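# Hang the yellow rail on two hooks before bins

## Task

Put the yellow rail onto the pair of hooks standing in front of the bins so that it rests in the space between the hooks' end plates and not on top of either plate. The clearance is very tight. It only counts if the rail stays there on its own once the grippers let go.

## Robot and tools

Robot: two xArm6 arms, left_arm and right_arm, each with a parallel two-finger gripper. Base poses in the scene frame: left_arm at (+0.042, +0.378, 0) m with quat_wxyz (+0.998, 0, 0, -0.064); right_arm at (+0.037, -0.357, 0) m with quat_wxyz (+0.995, 0, 0, +0.096).

Scene frame: origin on the table surface midway between the arms, +z up, +x pointing out over the table, and left_arm sits on the +y side. The names left and right do not refer to image sides. Gripper frame: fingers extend along +z and close along y. end_effector_position is the spot between the pads when closed, roughly 2 cm short of the fingertips; closing pushes the tips about 10 mm further along +z. Reported hand positions can be a little wrong, worse when the arm is stretched out.

Joint order, used in every command row and every result list, per arm: shoulder (joint2), elbow (joint3), wrist roll (joint6), forearm roll (joint4), waist (joint1), wrist pitch (joint5). Wrist pitch has its sign flipped relative to the URDF everywhere you read or write it. Ranges in URDF signs: waist -6.283..6.283, shoulder -2.059..2.094, elbow -3.927..0.192, forearm roll -6.283..6.283, wrist pitch -1.693..3.142 (so -3.142..1.693 in your numbers), wrist roll -6.283..6.283. True ends may sit up to 0.010 rad off these.

A row is one flat list of 14 numbers, each in [-1, 1], always for both arms: left_arm's six joint values in the order above plus its opening, then right_arm's six plus its opening. Joint values are offsets, scaled so 1.0 = 2.036 rad. Opening is absolute: +1 fully open, -1 closed.

Tools:
- execute_actions(actions): a list of actions, each a table of up to 15 rows; every row lasts one 1/30 s step, and a short table repeats its final row until 15 steps (0.5 s) pass. Joint offsets in every row of an action are measured from the angles at that action's start (for a call's first action, the last angles reported), not from the preceding row. If an action would push a joint more than 0.010 rad outward past its range, that action is rejected for both arms; a malformed action, or a first action failing that test, rejects the whole call with no motion. A joint driven beyond its real end is clipped there, and the result may print "joint sent to its limit" (its absence proves nothing). An empty list just returns state and images.
- move(target, speed, blocking): target is one 14-number row; joint offsets count from the "Joint positions" in the latest result that lists them, and openings are absolute and applied at the start. All joints of both arms progress in lockstep, so grippers travel on curves, with no collision avoidance. speed is rad/s for whichever joint has the longest way to go, 0.01 to 2, default 0.5; duration is clamped to 0.5-10 s, and anything longer stops short at 10 s. blocking=false returns after 0.5 s while motion continues; poll with wait(0); until a result shows the move ended, other moves and execute_actions are refused, so wait or stop first. The extra "move:" line gives the ending (done, off_target, moving, held, fault; arms not named finished fine), limits=held or limits=none, and each arm's joint furthest from target.
- wait(seconds): 0 to 10; arms keep their last command; returns early if a running move ends.
- stop(): brakes a running move; it needs distance, more when fast. Fingers continue.
- zoom_image(camera, region): region [x0, y0, x1, y1] in pixels, origin top-left, at most 504x504.
- read_manual(section): only "licences"; no motion.
- finished_scene(scene): pass the current scene number to end it for good; the rail must already be hanging stably. Replying without any tool call also ends the run.

Motion limits: joint targets change at most 3.14 rad/s, reaching that in 0.16 s; each step's target stays within 0.623 rad of the measured angle, and if targets would shift the gripper over 70 mm from where it is, they are pulled back. Big offsets therefore take several actions, and leftover motion may not complete by itself; send the rest.

Results: a state line per arm with gripper position (m), quat_wxyz and velocities; "Joint positions" and "Joint velocities" per arm in joint order, then the finger-pad gap in m (0.084 fully open); "Joint targets" are the angles currently being tracked; grip_measured is the finger opening on the command scale. "joint command not followed" means a clearance check altered or blocked joint targets on some steps while the rest of the row still ran. Images arrive from cam_high, cam_low, cam_left_wrist, cam_right_wrist, each 504x504.

Gripping: to hold something, command an opening well under grip_measured; the gap sets the squeeze, up to about 24 N per pad for parts up to about 6 cm wide. Fast closing can hit harder. Echoing grip_measured gives only a light hold, which may slip on wide parts.

Cautions: do not drop or push anything off the table, which fails the task. Keep the arms from striking or shoving each other. Moving fast or aiming far past a contact makes hits and pushes harder. Load limits in N m, held weight included: waist 46, shoulder 46, elbow 27.6, forearm roll 27.6, wrist pitch 18.4, wrist roll 18.4; reaching one makes that arm back off, freeze 10 s and drop the rest of the call. Holding loads heats motors: MOTOR HOT appears from 65 °C and an OVER-TEMPERATURE FAULT brakes the arm at 80 °C. Occasional tugs on held parts or bumps to loose objects can happen. The robot keeps its last command while you are composing a reply.

Each tool is called by a JSON object that holds its "api" and its "payload", one argument or row to a line.

## Session

{"api": "execute_actions", "payload": {
  "actions": []
}}

Scene clock: 0.00 s.
left_arm: end_effector_position=(+0.6471, +0.3062, +0.1881) grip_measured=+1.00 end_effector_quat_wxyz=(+0.388, +0.357, +0.618, +0.582) end_effector_velocity=(+0.000, +0.000, +0.001) end_effector_angular_velocity=(-0.000, -0.001, +0.001) | right_arm: end_effector_position=(+0.0334, +0.1471, +0.2113) grip_measured=+1.00 end_effector_quat_wxyz=(+0.019, +0.945, -0.322, +0.061) end_effector_velocity=(-0.000, +0.000, +0.000) end_effector_angular_velocity=(+0.000, +0.000, +0.000)
Joint names: [shoulder, elbow, wrist roll, forearm roll, waist, wrist pitch]
Joint positions: left_arm=[ 0.845 -1.193 -1.349 -0.977 -0.354  1.35   0.084] | right_arm=[ 0.182 -1.33   2.317 -0.105  1.429 -1.229  0.084]
Joint velocities: left_arm=[-0.001 -0.     0.    -0.     0.     0.    -0.   ] | right_arm=[ 0. -0. -0.  0.  0.  0.  0.]
Motor temperatures (°C, as the motors report them): left_arm=[41 43 43 42 38 45] | right_arm=[42 40 44 40 42 41]
Joint targets: left_arm=[0.845 -1.193 -1.349 -0.977 -0.354 1.350] | right_arm=[0.182 -1.330 2.317 -0.105 1.429 -1.229]

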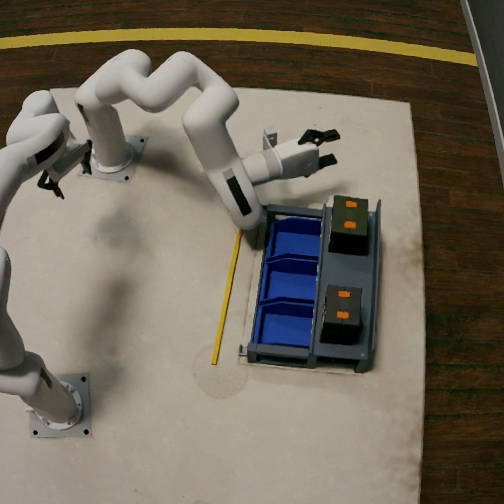

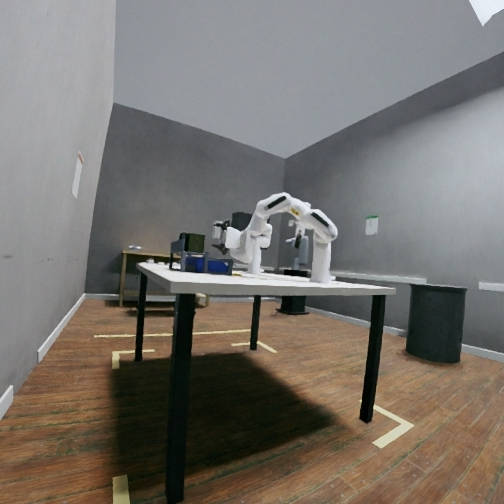

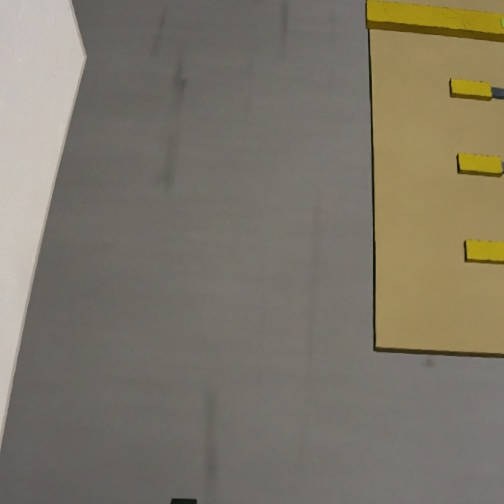

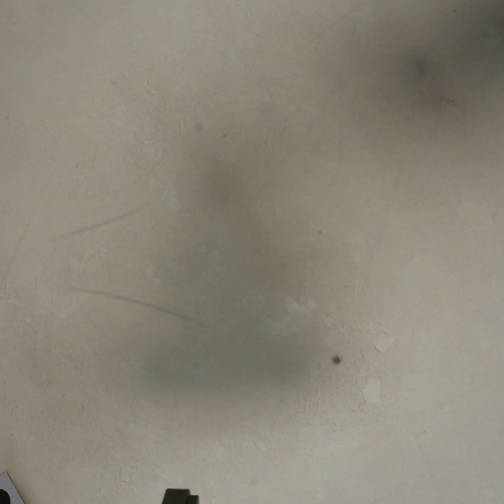

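{"api": "move", "payload": {
  "target": [-0.4,0.05,0,0,0.5,0,1, 0,0,0,0,0,0,1],
  "speed": 1.0
}}

{"api": "zoom_image", "payload": {
  "camera": "cam_high",
  "region": [180,170,400,390]
}}

Scene clock: 15.50 s.
left_arm: end_effector_position=(+0.3226, +0.7964, +0.5867) grip_measured=+1.00 end_effector_quat_wxyz=(+0.264, -0.190, +0.529, +0.784) end_effector_velocity=(-0.002, +0.000, +0.003) end_effector_angular_velocity=(+0.002, -0.004, +0.003) | right_arm: end_effector_position=(+0.0334, +0.1471, +0.2113) grip_measured=+1.00 end_effector_quat_wxyz=(+0.019, +0.945, -0.322, +0.061) end_effector_velocity=(-0.000, +0.000, +0.001) end_effector_angular_velocity=(+0.001, +0.001, -0.000)
Joint names: [shoulder, elbow, wrist roll, forearm roll, waist, wrist pitch]
Joint positions: left_arm=[ 0.032 -1.091 -1.349 -0.977  0.663  1.35   0.084] | right_arm=[ 0.182 -1.33   2.317 -0.105  1.429 -1.229  0.084]
Joint velocities: left_arm=[-0.005 -0.002  0.001 -0.     0.004 -0.002  0.   ] | right_arm=[-0.    -0.001 -0.     0.001  0.    -0.     0.   ]
Motor temperatures (°C, as the motors report them): left_arm=[41 44 43 42 38 45] | right_arm=[42 42 44 40 42 41]
Joint targets: left_arm=[0.031 -1.091 -1.349 -0.977 0.664 1.350] | right_arm=[0.182 -1.330 2.317 -0.105 1.429 -1.229]
move: done; limits=none; left_arm: farthest joint: the waist, 0.001 radians from its target (1.018 radians at the start); right_arm: farthest joint: the waist, 0.000 radians from its target (0.000 radians at the start)

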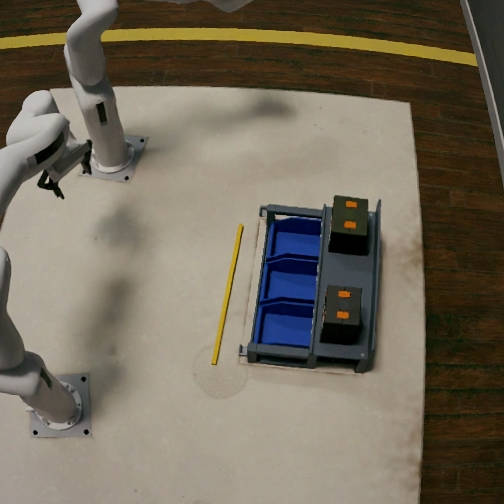

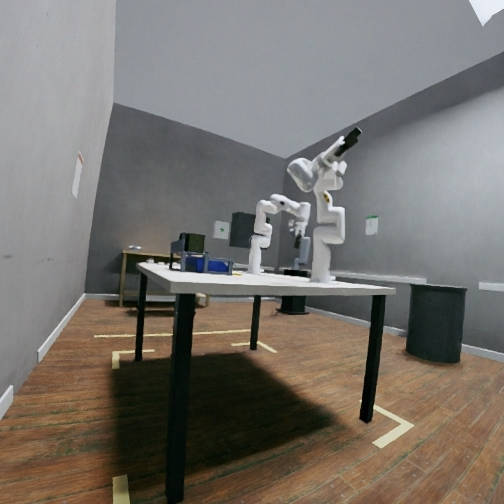

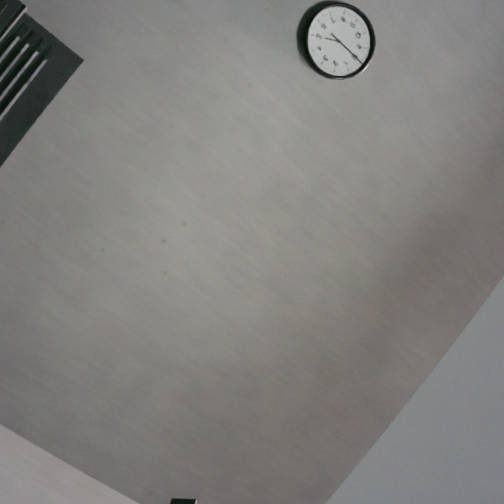

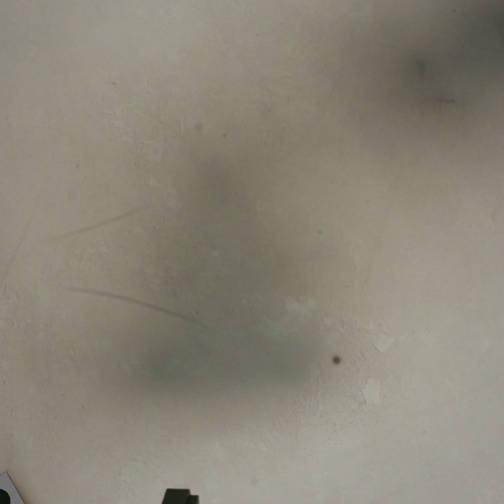

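Region (180, 170, 400, 390) of cam_high's 504x504 image, scaled by 2.291, with more detail than that image has.

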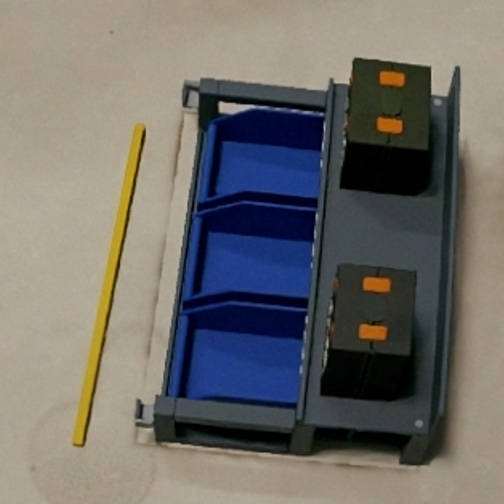

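{"api": "move", "payload": {
  "target": [0,0,0,0,0,0,1, 0.0695,-0.2834,0.009,0.0516,-0.4204,-0.174,1],
  "speed": 0.8
}}

Scene clock: 28.40 s.
left_arm: end_effector_position=(+0.3226, +0.7964, +0.5867) grip_measured=+1.00 end_effector_quat_wxyz=(+0.264, -0.190, +0.529, +0.784) end_effector_velocity=(+0.000, -0.000, +0.000) end_effector_angular_velocity=(-0.000, -0.000, -0.001) | right_arm: end_effector_position=(+0.4392, +0.0301, +0.3498) grip_measured=+1.00 end_effector_quat_wxyz=(-0.000, -0.708, +0.707, +0.000) end_effector_velocity=(+0.002, -0.002, +0.000) end_effector_angular_velocity=(+0.000, -0.001, -0.005)
Joint names: [shoulder, elbow, wrist roll, forearm roll, waist, wrist pitch]
Joint positions: left_arm=[ 0.032 -1.091 -1.349 -0.977  0.663  1.35   0.084] | right_arm=[ 0.324 -1.906  2.335  0.     0.574 -1.583  0.084]
Joint velocities: left_arm=[-0.001  0.    -0.     0.    -0.    -0.     0.   ] | right_arm=[ 0.001 -0.002  0.    -0.    -0.005  0.    -0.   ]
Motor temperatures (°C, as the motors report them): left_arm=[41 45 43 42 38 45] | right_arm=[43 43 44 40 42 41]
Joint targets: left_arm=[0.032 -1.091 -1.349 -0.977 0.663 1.350] | right_arm=[0.324 -1.906 2.335 0.000 0.573 -1.583]
move: done; limits=none; left_arm: farthest joint: the waist, 0.000 radians from its target (0.001 radians at the start); right_arm: farthest joint: the elbow, 0.001 radians from its target (0.577 radians at the start)

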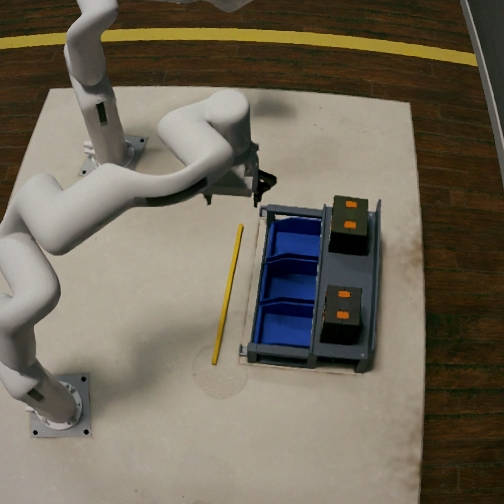

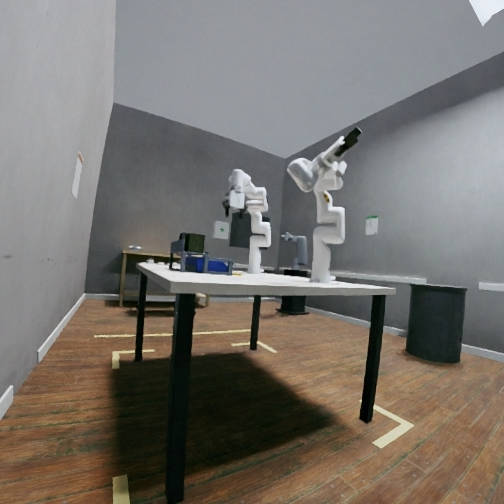

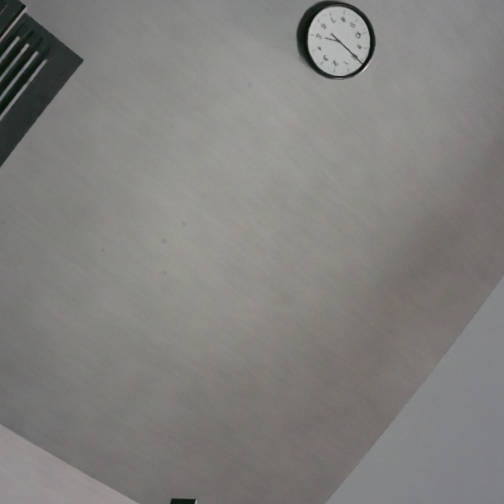

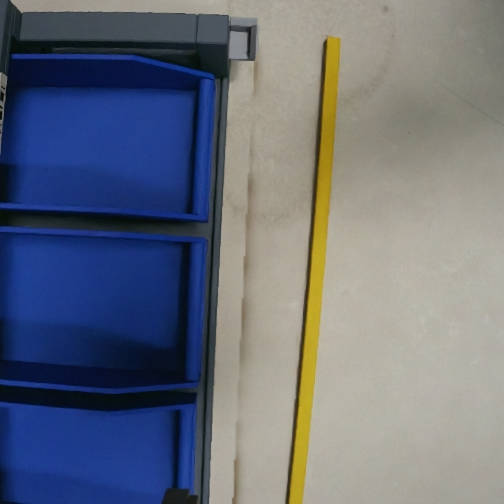

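{"api": "move", "payload": {
  "target": [0,0,0,0,0,0,1, 0.0032,0.3552,0.0285,0,-0.0114,0.3589,0.2],
  "speed": 0.6
}}

Scene clock: 44.93 s.
left_arm: end_effector_position=(+0.3226, +0.7964, +0.5867) grip_measured=+1.00 end_effector_quat_wxyz=(+0.264, -0.190, +0.529, +0.784) end_effector_velocity=(+0.000, +0.000, -0.000) end_effector_angular_velocity=(-0.001, +0.003, -0.000) | right_arm: end_effector_position=(+0.4257, -0.0000, +0.1007) grip_measured=+0.19 end_effector_quat_wxyz=(+0.001, -0.678, +0.735, +0.000) end_effector_velocity=(-0.001, -0.001, -0.001) end_effector_angular_velocity=(-0.002, +0.001, +0.001)
Joint names: [shoulder, elbow, wrist roll, forearm roll, waist, wrist pitch]
Joint positions: left_arm=[ 0.032 -1.091 -1.349 -0.977  0.663  1.35   0.084] | right_arm=[ 0.33  -1.184  2.393  0.     0.55  -0.853  0.052]
Joint velocities: left_arm=[ 0.     0.     0.002  0.    -0.    -0.001  0.   ] | right_arm=[ 0.001  0.002 -0.    -0.001 -0.     0.001 -0.   ]
Motor temperatures (°C, as the motors report them): left_arm=[41 46 43 42 38 45] | right_arm=[43 43 44 40 42 41]
Joint targets: left_arm=[0.032 -1.091 -1.349 -0.977 0.663 1.350] | right_arm=[0.330 -1.183 2.393 0.000 0.550 -0.852]
move: done; limits=none; left_arm: farthest joint: the waist, 0.000 radians from its target (0.000 radians at the start); right_arm: farthest joint: the shoulder, 0.001 radians from its target (0.007 radians at the start)

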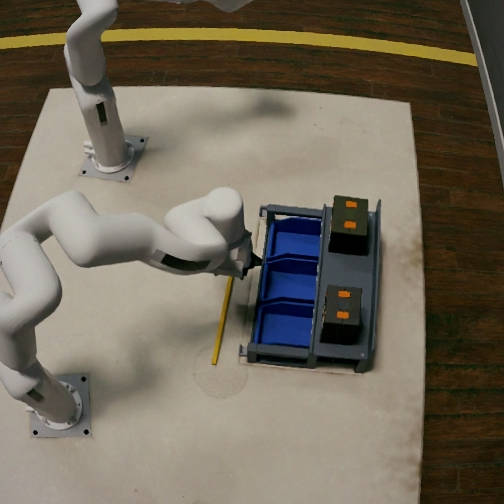

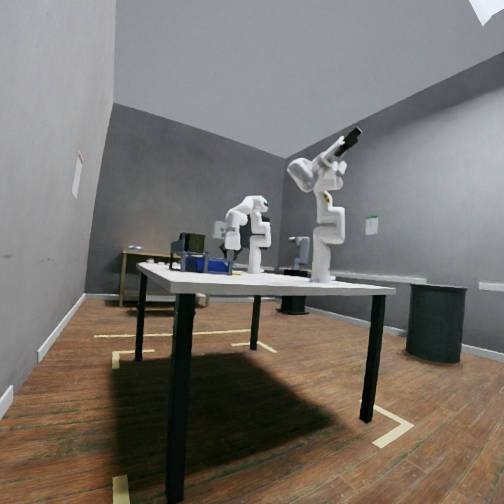

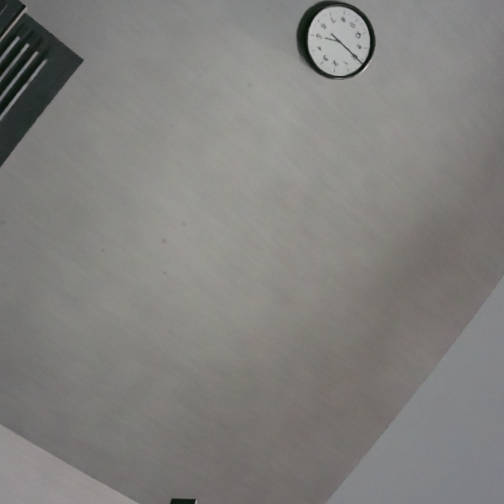

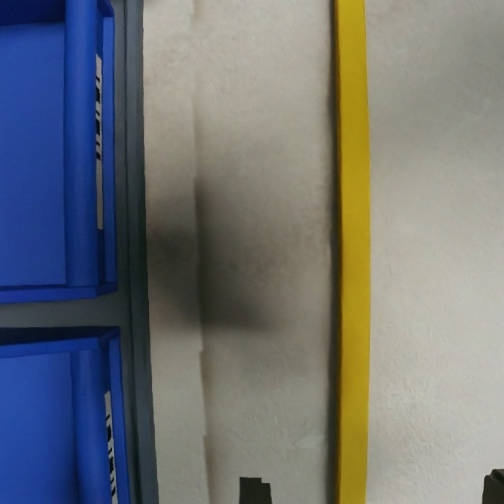

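{"api": "move", "payload": {
  "target": [0,0,0,0,0,0,1, 0.0691,0.022,0.0017,0,0.0021,0.0906,-0.3],
  "speed": 0.15
}}

{"api": "zoom_image", "payload": {
  "camera": "cam_high",
  "region": [180,200,300,320]
}}

Scene clock: 52.33 s.
left_arm: end_effector_position=(+0.3226, +0.7964, +0.5867) grip_measured=+1.00 end_effector_quat_wxyz=(+0.264, -0.190, +0.529, +0.784) end_effector_velocity=(+0.000, +0.000, -0.001) end_effector_angular_velocity=(-0.001, +0.001, -0.000) | right_arm: end_effector_position=(+0.4225, +0.0001, +0.0243) grip_measured=-0.32 end_effector_quat_wxyz=(+0.000, -0.679, +0.734, +0.000) end_effector_velocity=(-0.001, -0.001, -0.002) end_effector_angular_velocity=(-0.002, +0.003, -0.000)
Joint names: [shoulder, elbow, wrist roll, forearm roll, waist, wrist pitch]
Joint positions: left_arm=[ 0.032 -1.091 -1.349 -0.977  0.663  1.35   0.084] | right_arm=[ 0.47  -1.139  2.397  0.     0.555 -0.668  0.03 ]
Joint velocities: left_arm=[ 0.002  0.001 -0.001  0.     0.    -0.     0.   ] | right_arm=[ 0.002  0.002 -0.     0.     0.     0.001  0.   ]
Motor temperatures (°C, as the motors report them): left_arm=[41 46 43 42 38 45] | right_arm=[43 43 44 40 42 41]
Joint targets: left_arm=[0.032 -1.091 -1.349 -0.977 0.663 1.350] | right_arm=[0.471 -1.139 2.397 0.000 0.555 -0.668]
move: done; limits=none; left_arm: farthest joint: the waist, 0.000 radians from its target (0.000 radians at the start); right_arm: farthest joint: the waist, 0.000 radians from its target (0.004 radians at the start)

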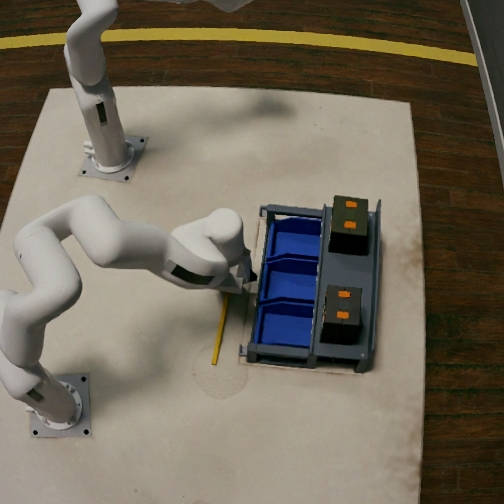

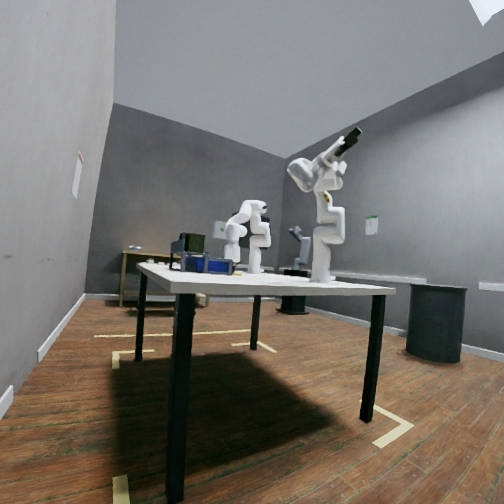

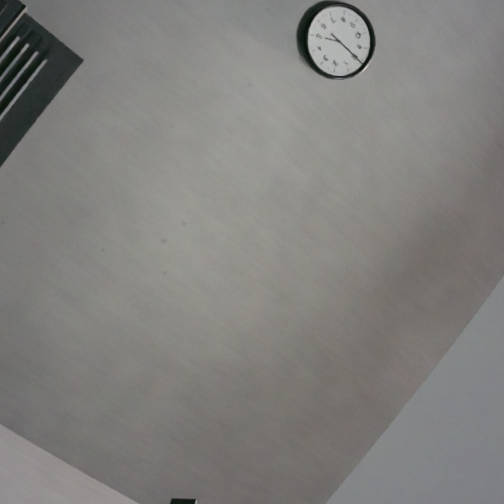

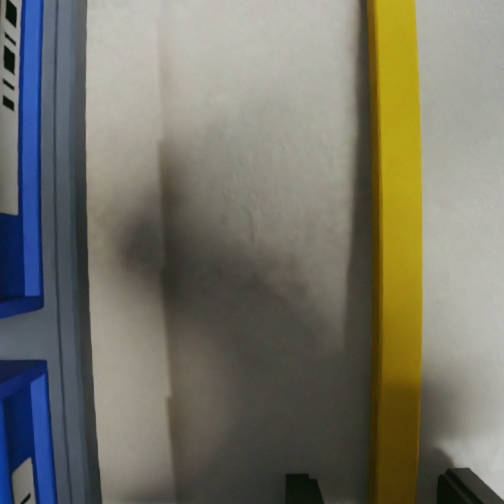

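Region (180, 200, 300, 320) of cam_high's 504x504 image, scaled by 4.200, with more detail than that image has.

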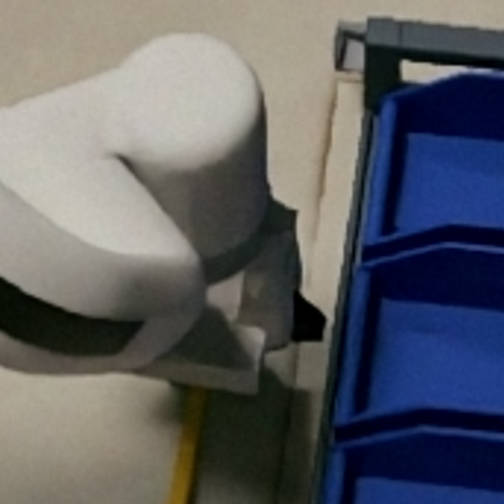

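{"api": "execute_actions", "payload": {
  "actions": [
    [[0,0,0,0,0,0,1, 0.0034,0.002,0,0,0,0.0054,-0.5]],
    [[0,0,0,0,0,0,1, 0,0,0,0,0,0,-0.7]],
    [[0,0,0,0,0,0,1, 0,0,0,0,0,0,-1]]
  ]
}}

Scene clock: 56.87 s.
left_arm: end_effector_position=(+0.3226, +0.7964, +0.5867) grip_measured=+1.00 end_effector_quat_wxyz=(+0.264, -0.190, +0.529, +0.784) end_effector_velocity=(-0.000, -0.000, +0.001) end_effector_angular_velocity=(+0.002, -0.002, +0.000) | right_arm: end_effector_position=(+0.4229, +0.0005, +0.0218) grip_measured=-0.78 end_effector_quat_wxyz=(+0.002, -0.679, +0.734, +0.000) end_effector_velocity=(+0.000, -0.000, +0.000) end_effector_angular_velocity=(-0.000, -0.000, +0.000)
Joint names: [shoulder, elbow, wrist roll, forearm roll, waist, wrist pitch]
Joint positions: left_arm=[ 0.032 -1.091 -1.349 -0.977  0.663  1.35   0.084] | right_arm=[ 0.475 -1.137  2.397  0.     0.555 -0.657  0.01 ]
Joint velocities: left_arm=[-0.    -0.001 -0.     0.    -0.001  0.002  0.   ] | right_arm=[-0.  0. -0. -0. -0. -0.  0.]
Motor temperatures (°C, as the motors report them): left_arm=[41 46 43 42 38 45] | right_arm=[43 43 44 40 42 41]
Joint targets: left_arm=[0.032 -1.091 -1.349 -0.977 0.663 1.350] | right_arm=[0.475 -1.137 2.397 0.000 0.555 -0.657]

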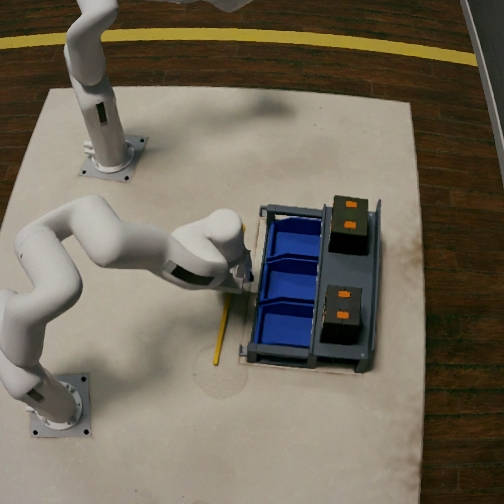

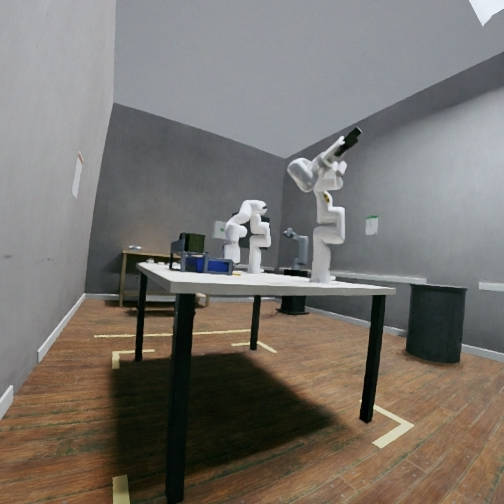

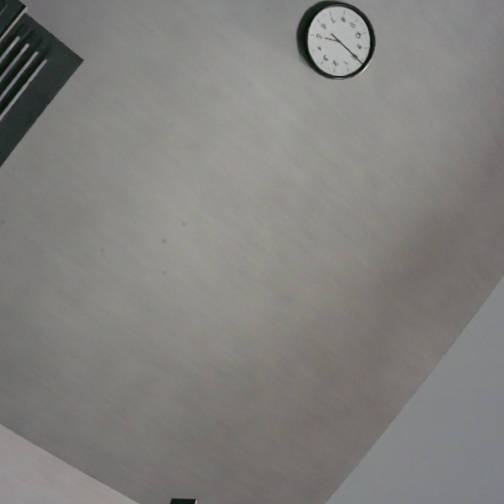

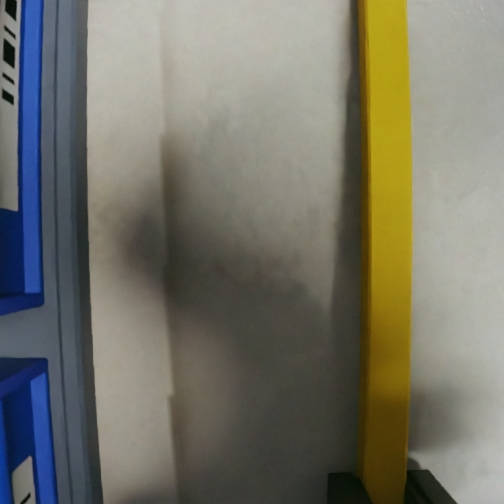

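{"api": "move", "payload": {
  "target": [-0.0885,0.0233,0.655,0.48,0,-0.624,1, -0.0966,-0.0326,0,0,0,-0.1316,-1],
  "speed": 0.8
}}

{"api": "move", "payload": {
  "target": [0,0,0.653,0,-0.389,-0.624,1, 0,0,0,0,0,0,-1],
  "speed": 1.0
}}

Scene clock: 71.73 s.
left_arm: end_effector_position=(+0.5763, +0.6941, +0.5002) grip_measured=+1.00 end_effector_quat_wxyz=(-0.152, +0.774, +0.219, +0.574) end_effector_velocity=(-0.000, -0.000, +0.001) end_effector_angular_velocity=(+0.003, +0.001, -0.001) | right_arm: end_effector_position=(+0.4223, -0.0000, +0.1299) grip_measured=-0.78 end_effector_quat_wxyz=(-0.000, -0.679, +0.734, +0.000) end_effector_velocity=(+0.001, +0.000, +0.002) end_effector_angular_velocity=(+0.002, -0.003, +0.000)
Joint names: [shoulder, elbow, wrist roll, forearm roll, waist, wrist pitch]
Joint positions: left_arm=[-0.148 -1.043 -0.016 -0.     0.663  0.08   0.084] | right_arm=[ 0.279 -1.203  2.397  0.     0.555 -0.925  0.01 ]
Joint velocities: left_arm=[-0.002 -0.001  0.001  0.002  0.001 -0.002  0.   ] | right_arm=[-0.002 -0.002  0.    -0.001 -0.    -0.     0.   ]
Motor temperatures (°C, as the motors report them): left_arm=[41 46 43 42 38 45] | right_arm=[43 42 44 40 42 41]
Joint targets: left_arm=[-0.148 -1.043 -0.016 -0.000 0.663 0.080] | right_arm=[0.278 -1.203 2.397 0.000 0.555 -0.925]
move: done; limits=none; left_arm: farthest joint: the wrist pitch, 0.001 radians from its target (1.271 radians at the start); right_arm: farthest joint: the waist, 0.000 radians from its target (0.000 radians at the start)

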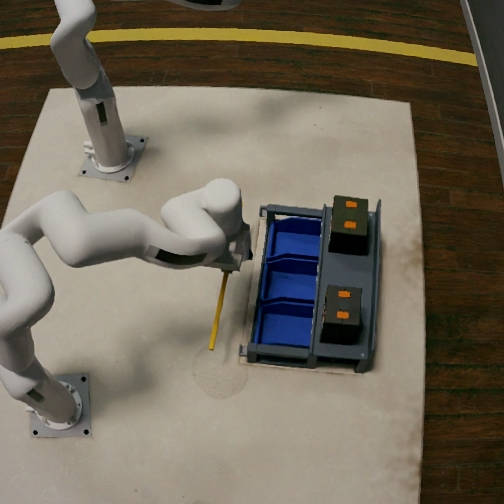

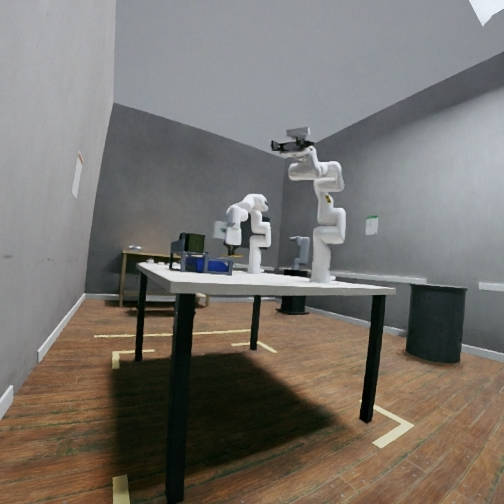

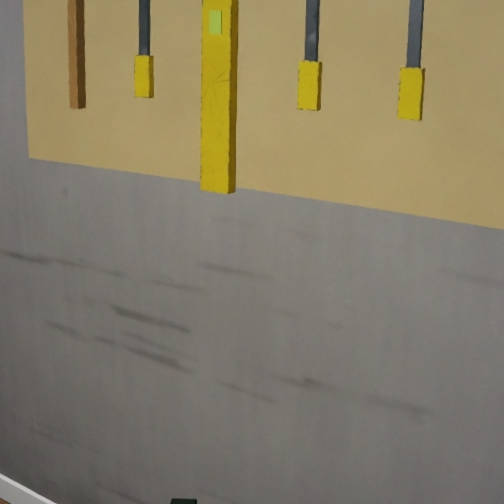

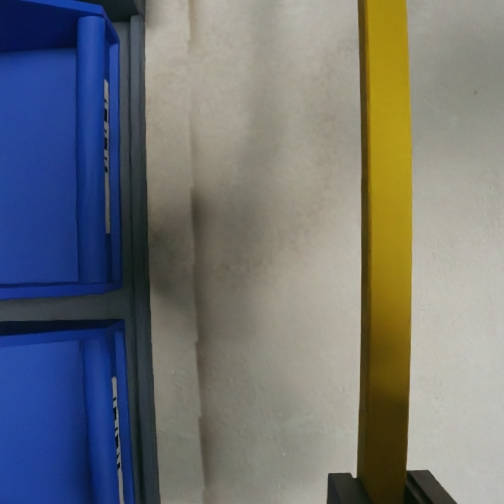

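Scene clock: 73.73 s.
left_arm: end_effector_position=(+0.4622, +0.2677, +0.2503) grip_measured=+1.00 end_effector_quat_wxyz=(-0.000, +0.707, -0.707, +0.001) end_effector_velocity=(-0.001, -0.001, -0.000) end_effector_angular_velocity=(+0.001, +0.004, -0.005) | right_arm: end_effector_position=(+0.4223, -0.0000, +0.1299) grip_measured=-0.78 end_effector_quat_wxyz=(-0.000, -0.679, +0.734, +0.000) end_effector_velocity=(-0.000, -0.000, -0.000) end_effector_angular_velocity=(-0.000, +0.001, -0.000)
Joint names: [shoulder, elbow, wrist roll, forearm roll, waist, wrist pitch]
Joint positions: left_arm=[-0.148 -1.044  1.313 -0.    -0.128 -1.19   0.084] | right_arm=[ 0.279 -1.203  2.397  0.     0.555 -0.925  0.01 ]
Joint velocities: left_arm=[-0.     0.     0.003 -0.    -0.003 -0.004 -0.   ] | right_arm=[ 0.001  0.    -0.     0.001  0.    -0.    -0.   ]
Motor temperatures (°C, as the motors report them): left_arm=[41 46 43 42 38 45] | right_arm=[43 43 44 40 42 41]
Joint targets: left_arm=[-0.148 -1.043 1.313 -0.000 -0.129 -1.190] | right_arm=[0.279 -1.203 2.397 0.000 0.555 -0.925]
move: done; limits=none; left_arm: farthest joint: the waist, 0.001 radians from its target (0.792 radians at the start); right_arm: farthest joint: the waist, 0.000 radians from its target (0.000 radians at the start)

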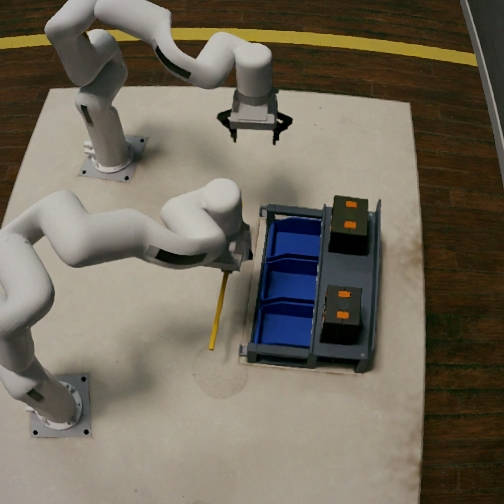

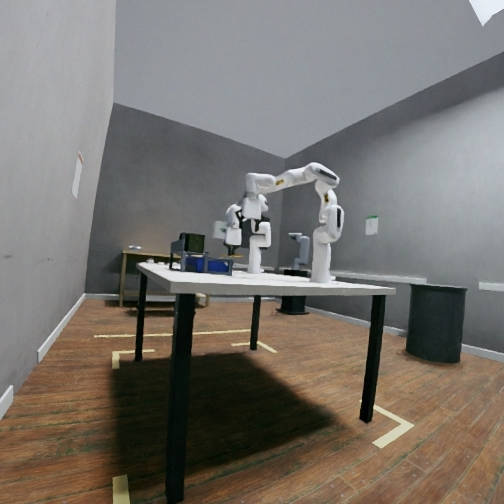

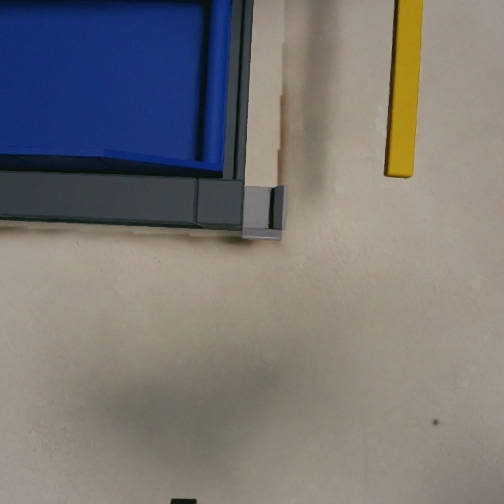

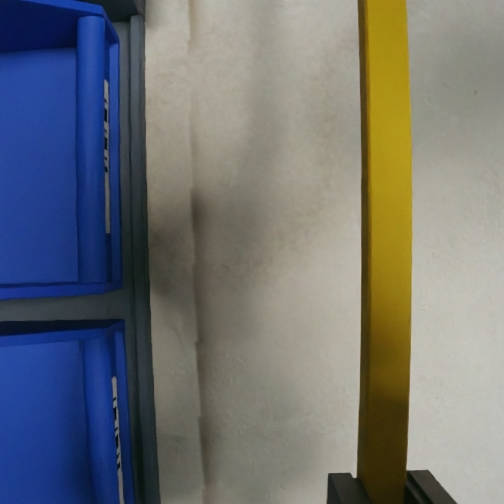

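{"api": "move", "payload": {
  "target": [0,0,0,0,0,0,1, 0.0872,-0.1285,-0.0408,0,-0.0228,-0.0408,-1],
  "speed": 0.3
}}

{"api": "zoom_image", "payload": {
  "camera": "cam_high",
  "region": [200,280,300,380]
}}

{"api": "zoom_image", "payload": {
  "camera": "cam_low",
  "region": [160,210,260,290]
}}

Scene clock: 87.13 s.
left_arm: end_effector_position=(+0.4622, +0.2677, +0.2503) grip_measured=+1.00 end_effector_quat_wxyz=(-0.000, +0.707, -0.707, +0.001) end_effector_velocity=(-0.001, -0.000, +0.001) end_effector_angular_velocity=(+0.000, +0.000, -0.001) | right_arm: end_effector_position=(+0.4804, +0.0172, +0.1304) grip_measured=-0.78 end_effector_quat_wxyz=(+0.000, -0.692, +0.722, +0.000) end_effector_velocity=(+0.001, -0.000, -0.000) end_effector_angular_velocity=(-0.001, -0.000, +0.000)
Joint names: [shoulder, elbow, wrist roll, forearm roll, waist, wrist pitch]
Joint positions: left_arm=[-0.148 -1.044  1.313 -0.    -0.128 -1.19   0.084] | right_arm=[ 0.456 -1.464  2.314  0.     0.508 -1.008  0.01 ]
Joint velocities: left_arm=[-0.002 -0.     0.     0.    -0.    -0.002  0.   ] | right_arm=[ 0.002 -0.002 -0.001 -0.001 -0.001 -0.     0.   ]
Motor temperatures (°C, as the motors report them): left_arm=[41 47 43 42 38 45] | right_arm=[43 44 44 40 42 41]
Joint targets: left_arm=[-0.148 -1.044 1.313 -0.000 -0.128 -1.190] | right_arm=[0.456 -1.465 2.314 0.000 0.508 -1.008]
move: done; limits=none; left_arm: farthest joint: the waist, 0.000 radians from its target (0.001 radians at the start); right_arm: farthest joint: the shoulder, 0.001 radians from its target (0.178 radians at the start)

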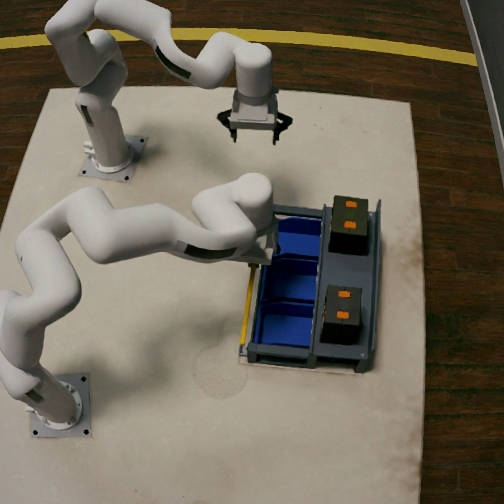

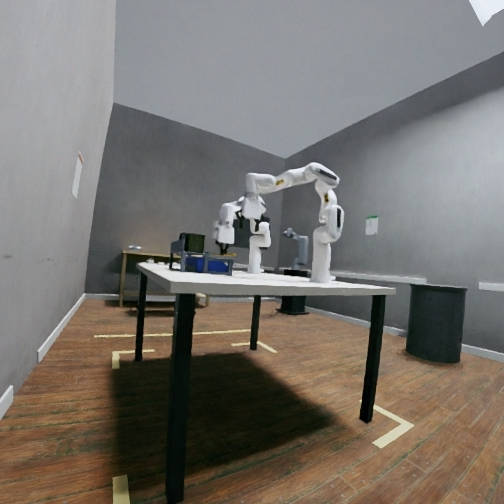

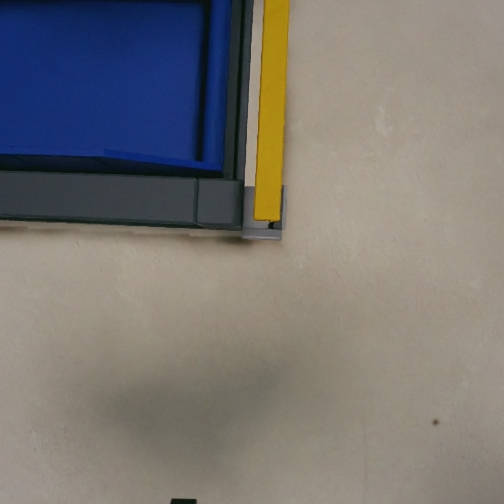

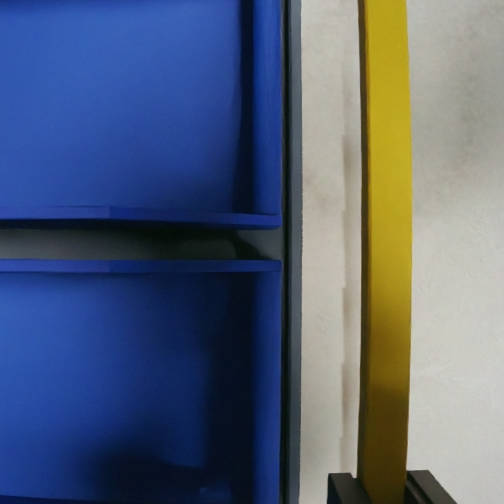

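Region (200, 280, 300, 380) of cam_high's 504x504 image, scaled by 5.040, with more detail than that image has.

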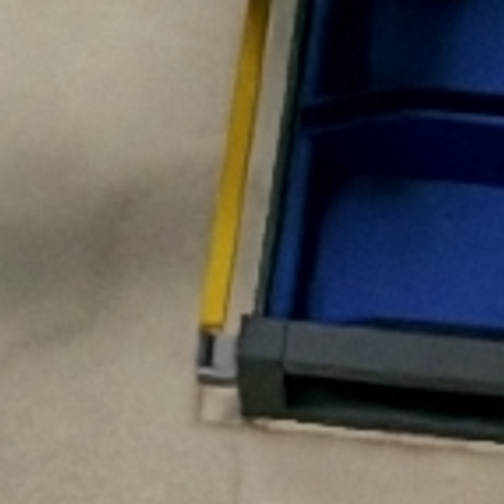

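Region (160, 210, 260, 290) of cam_low's 504x504 image, scaled by 5.040, with more detail than that image has; it fills the top 403 rows of this view, and the rest is white.

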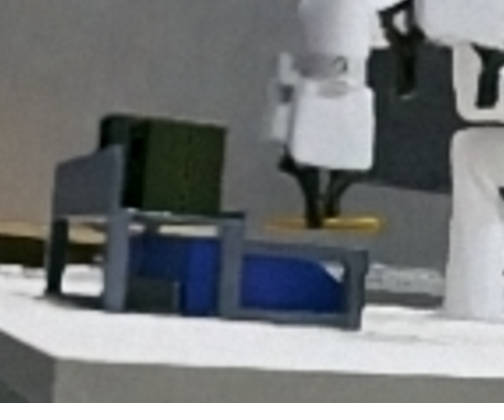

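{"api": "move", "payload": {
  "target": [0,0,0,0,0,0,1, 0.0231,0.0093,0.0002,0,0.0002,0.0326,-1],
  "speed": 0.1
}}

{"api": "zoom_image", "payload": {
  "camera": "cam_high",
  "region": [220,310,280,370]
}}

{"api": "zoom_image", "payload": {
  "camera": "cam_left_wrist",
  "region": [200,150,320,270]
}}

Scene clock: 95.30 s.
left_arm: end_effector_position=(+0.4622, +0.2677, +0.2503) grip_measured=+1.00 end_effector_quat_wxyz=(-0.000, +0.707, -0.707, +0.001) end_effector_velocity=(+0.000, -0.000, +0.000) end_effector_angular_velocity=(+0.000, +0.000, +0.000) | right_arm: end_effector_position=(+0.4822, +0.0190, +0.1008) grip_measured=-0.78 end_effector_quat_wxyz=(+0.001, -0.692, +0.722, +0.000) end_effector_velocity=(-0.000, -0.000, -0.001) end_effector_angular_velocity=(+0.000, +0.001, -0.001)
Joint names: [shoulder, elbow, wrist roll, forearm roll, waist, wrist pitch]
Joint positions: left_arm=[-0.148 -1.044  1.313 -0.    -0.128 -1.19   0.084] | right_arm=[ 0.503 -1.446  2.314  0.     0.509 -0.941  0.01 ]
Joint velocities: left_arm=[ 0.    -0.001 -0.001  0.    -0.    -0.    -0.   ] | right_arm=[ 0.001  0.001 -0.     0.001 -0.     0.001  0.   ]
Motor temperatures (°C, as the motors report them): left_arm=[41 47 43 42 38 45] | right_arm=[43 44 44 40 42 41]
Joint targets: left_arm=[-0.148 -1.044 1.313 -0.000 -0.128 -1.190] | right_arm=[0.503 -1.445 2.314 0.000 0.509 -0.941]
move: done; limits=none; left_arm: farthest joint: the waist, 0.000 radians from its target (0.000 radians at the start); right_arm: farthest joint: the elbow, 0.001 radians from its target (0.020 radians at the start)

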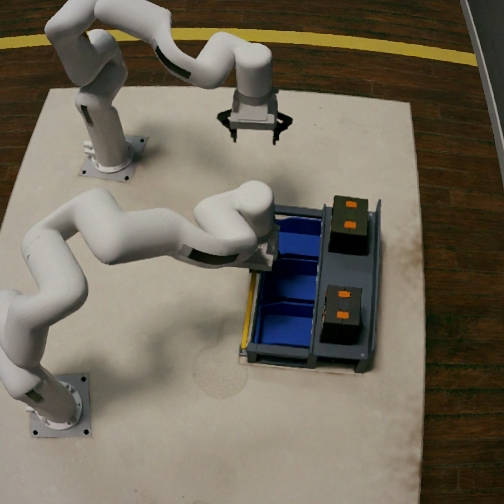

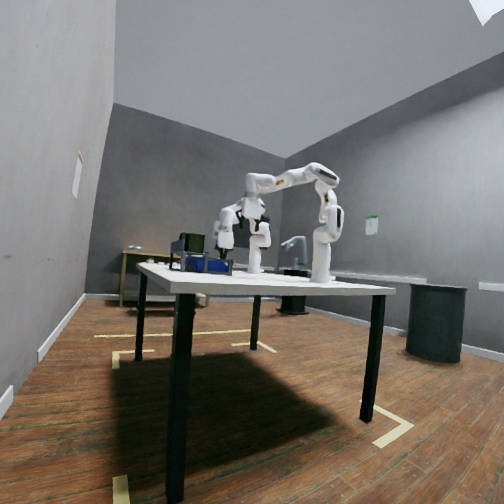

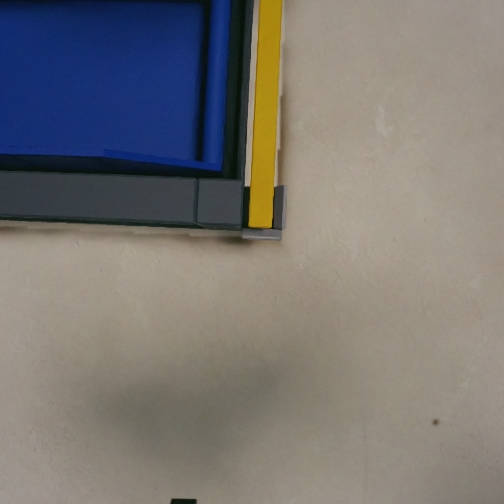

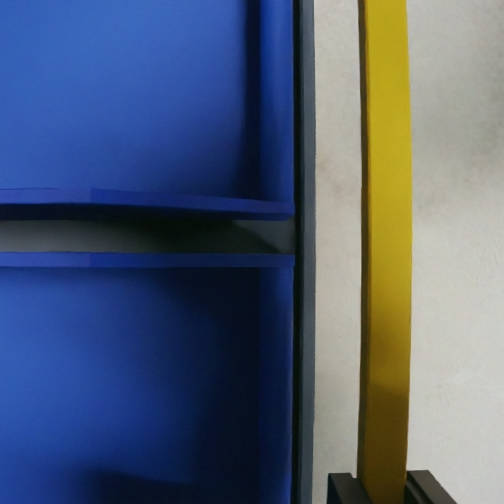

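Region (220, 310, 280, 370) of cam_high's 504x504 image, scaled by 8.400, with more detail than that image has.

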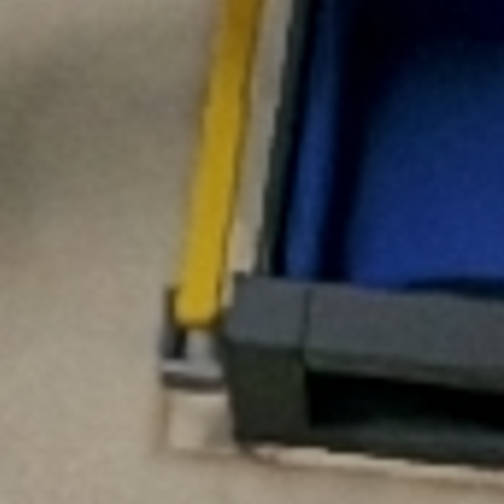

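Region (200, 150, 320, 270) of cam_left_wrist's 504x504 image, scaled by 4.200, with more detail than that image has.

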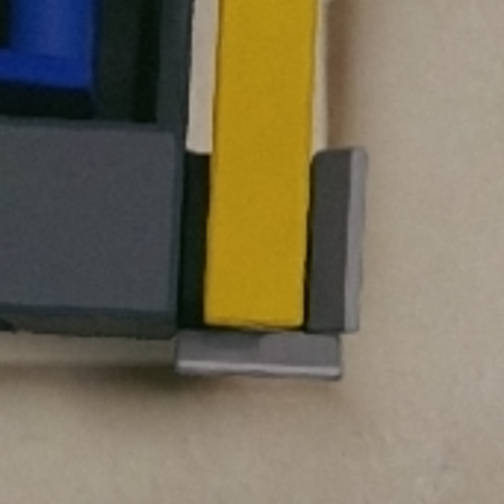

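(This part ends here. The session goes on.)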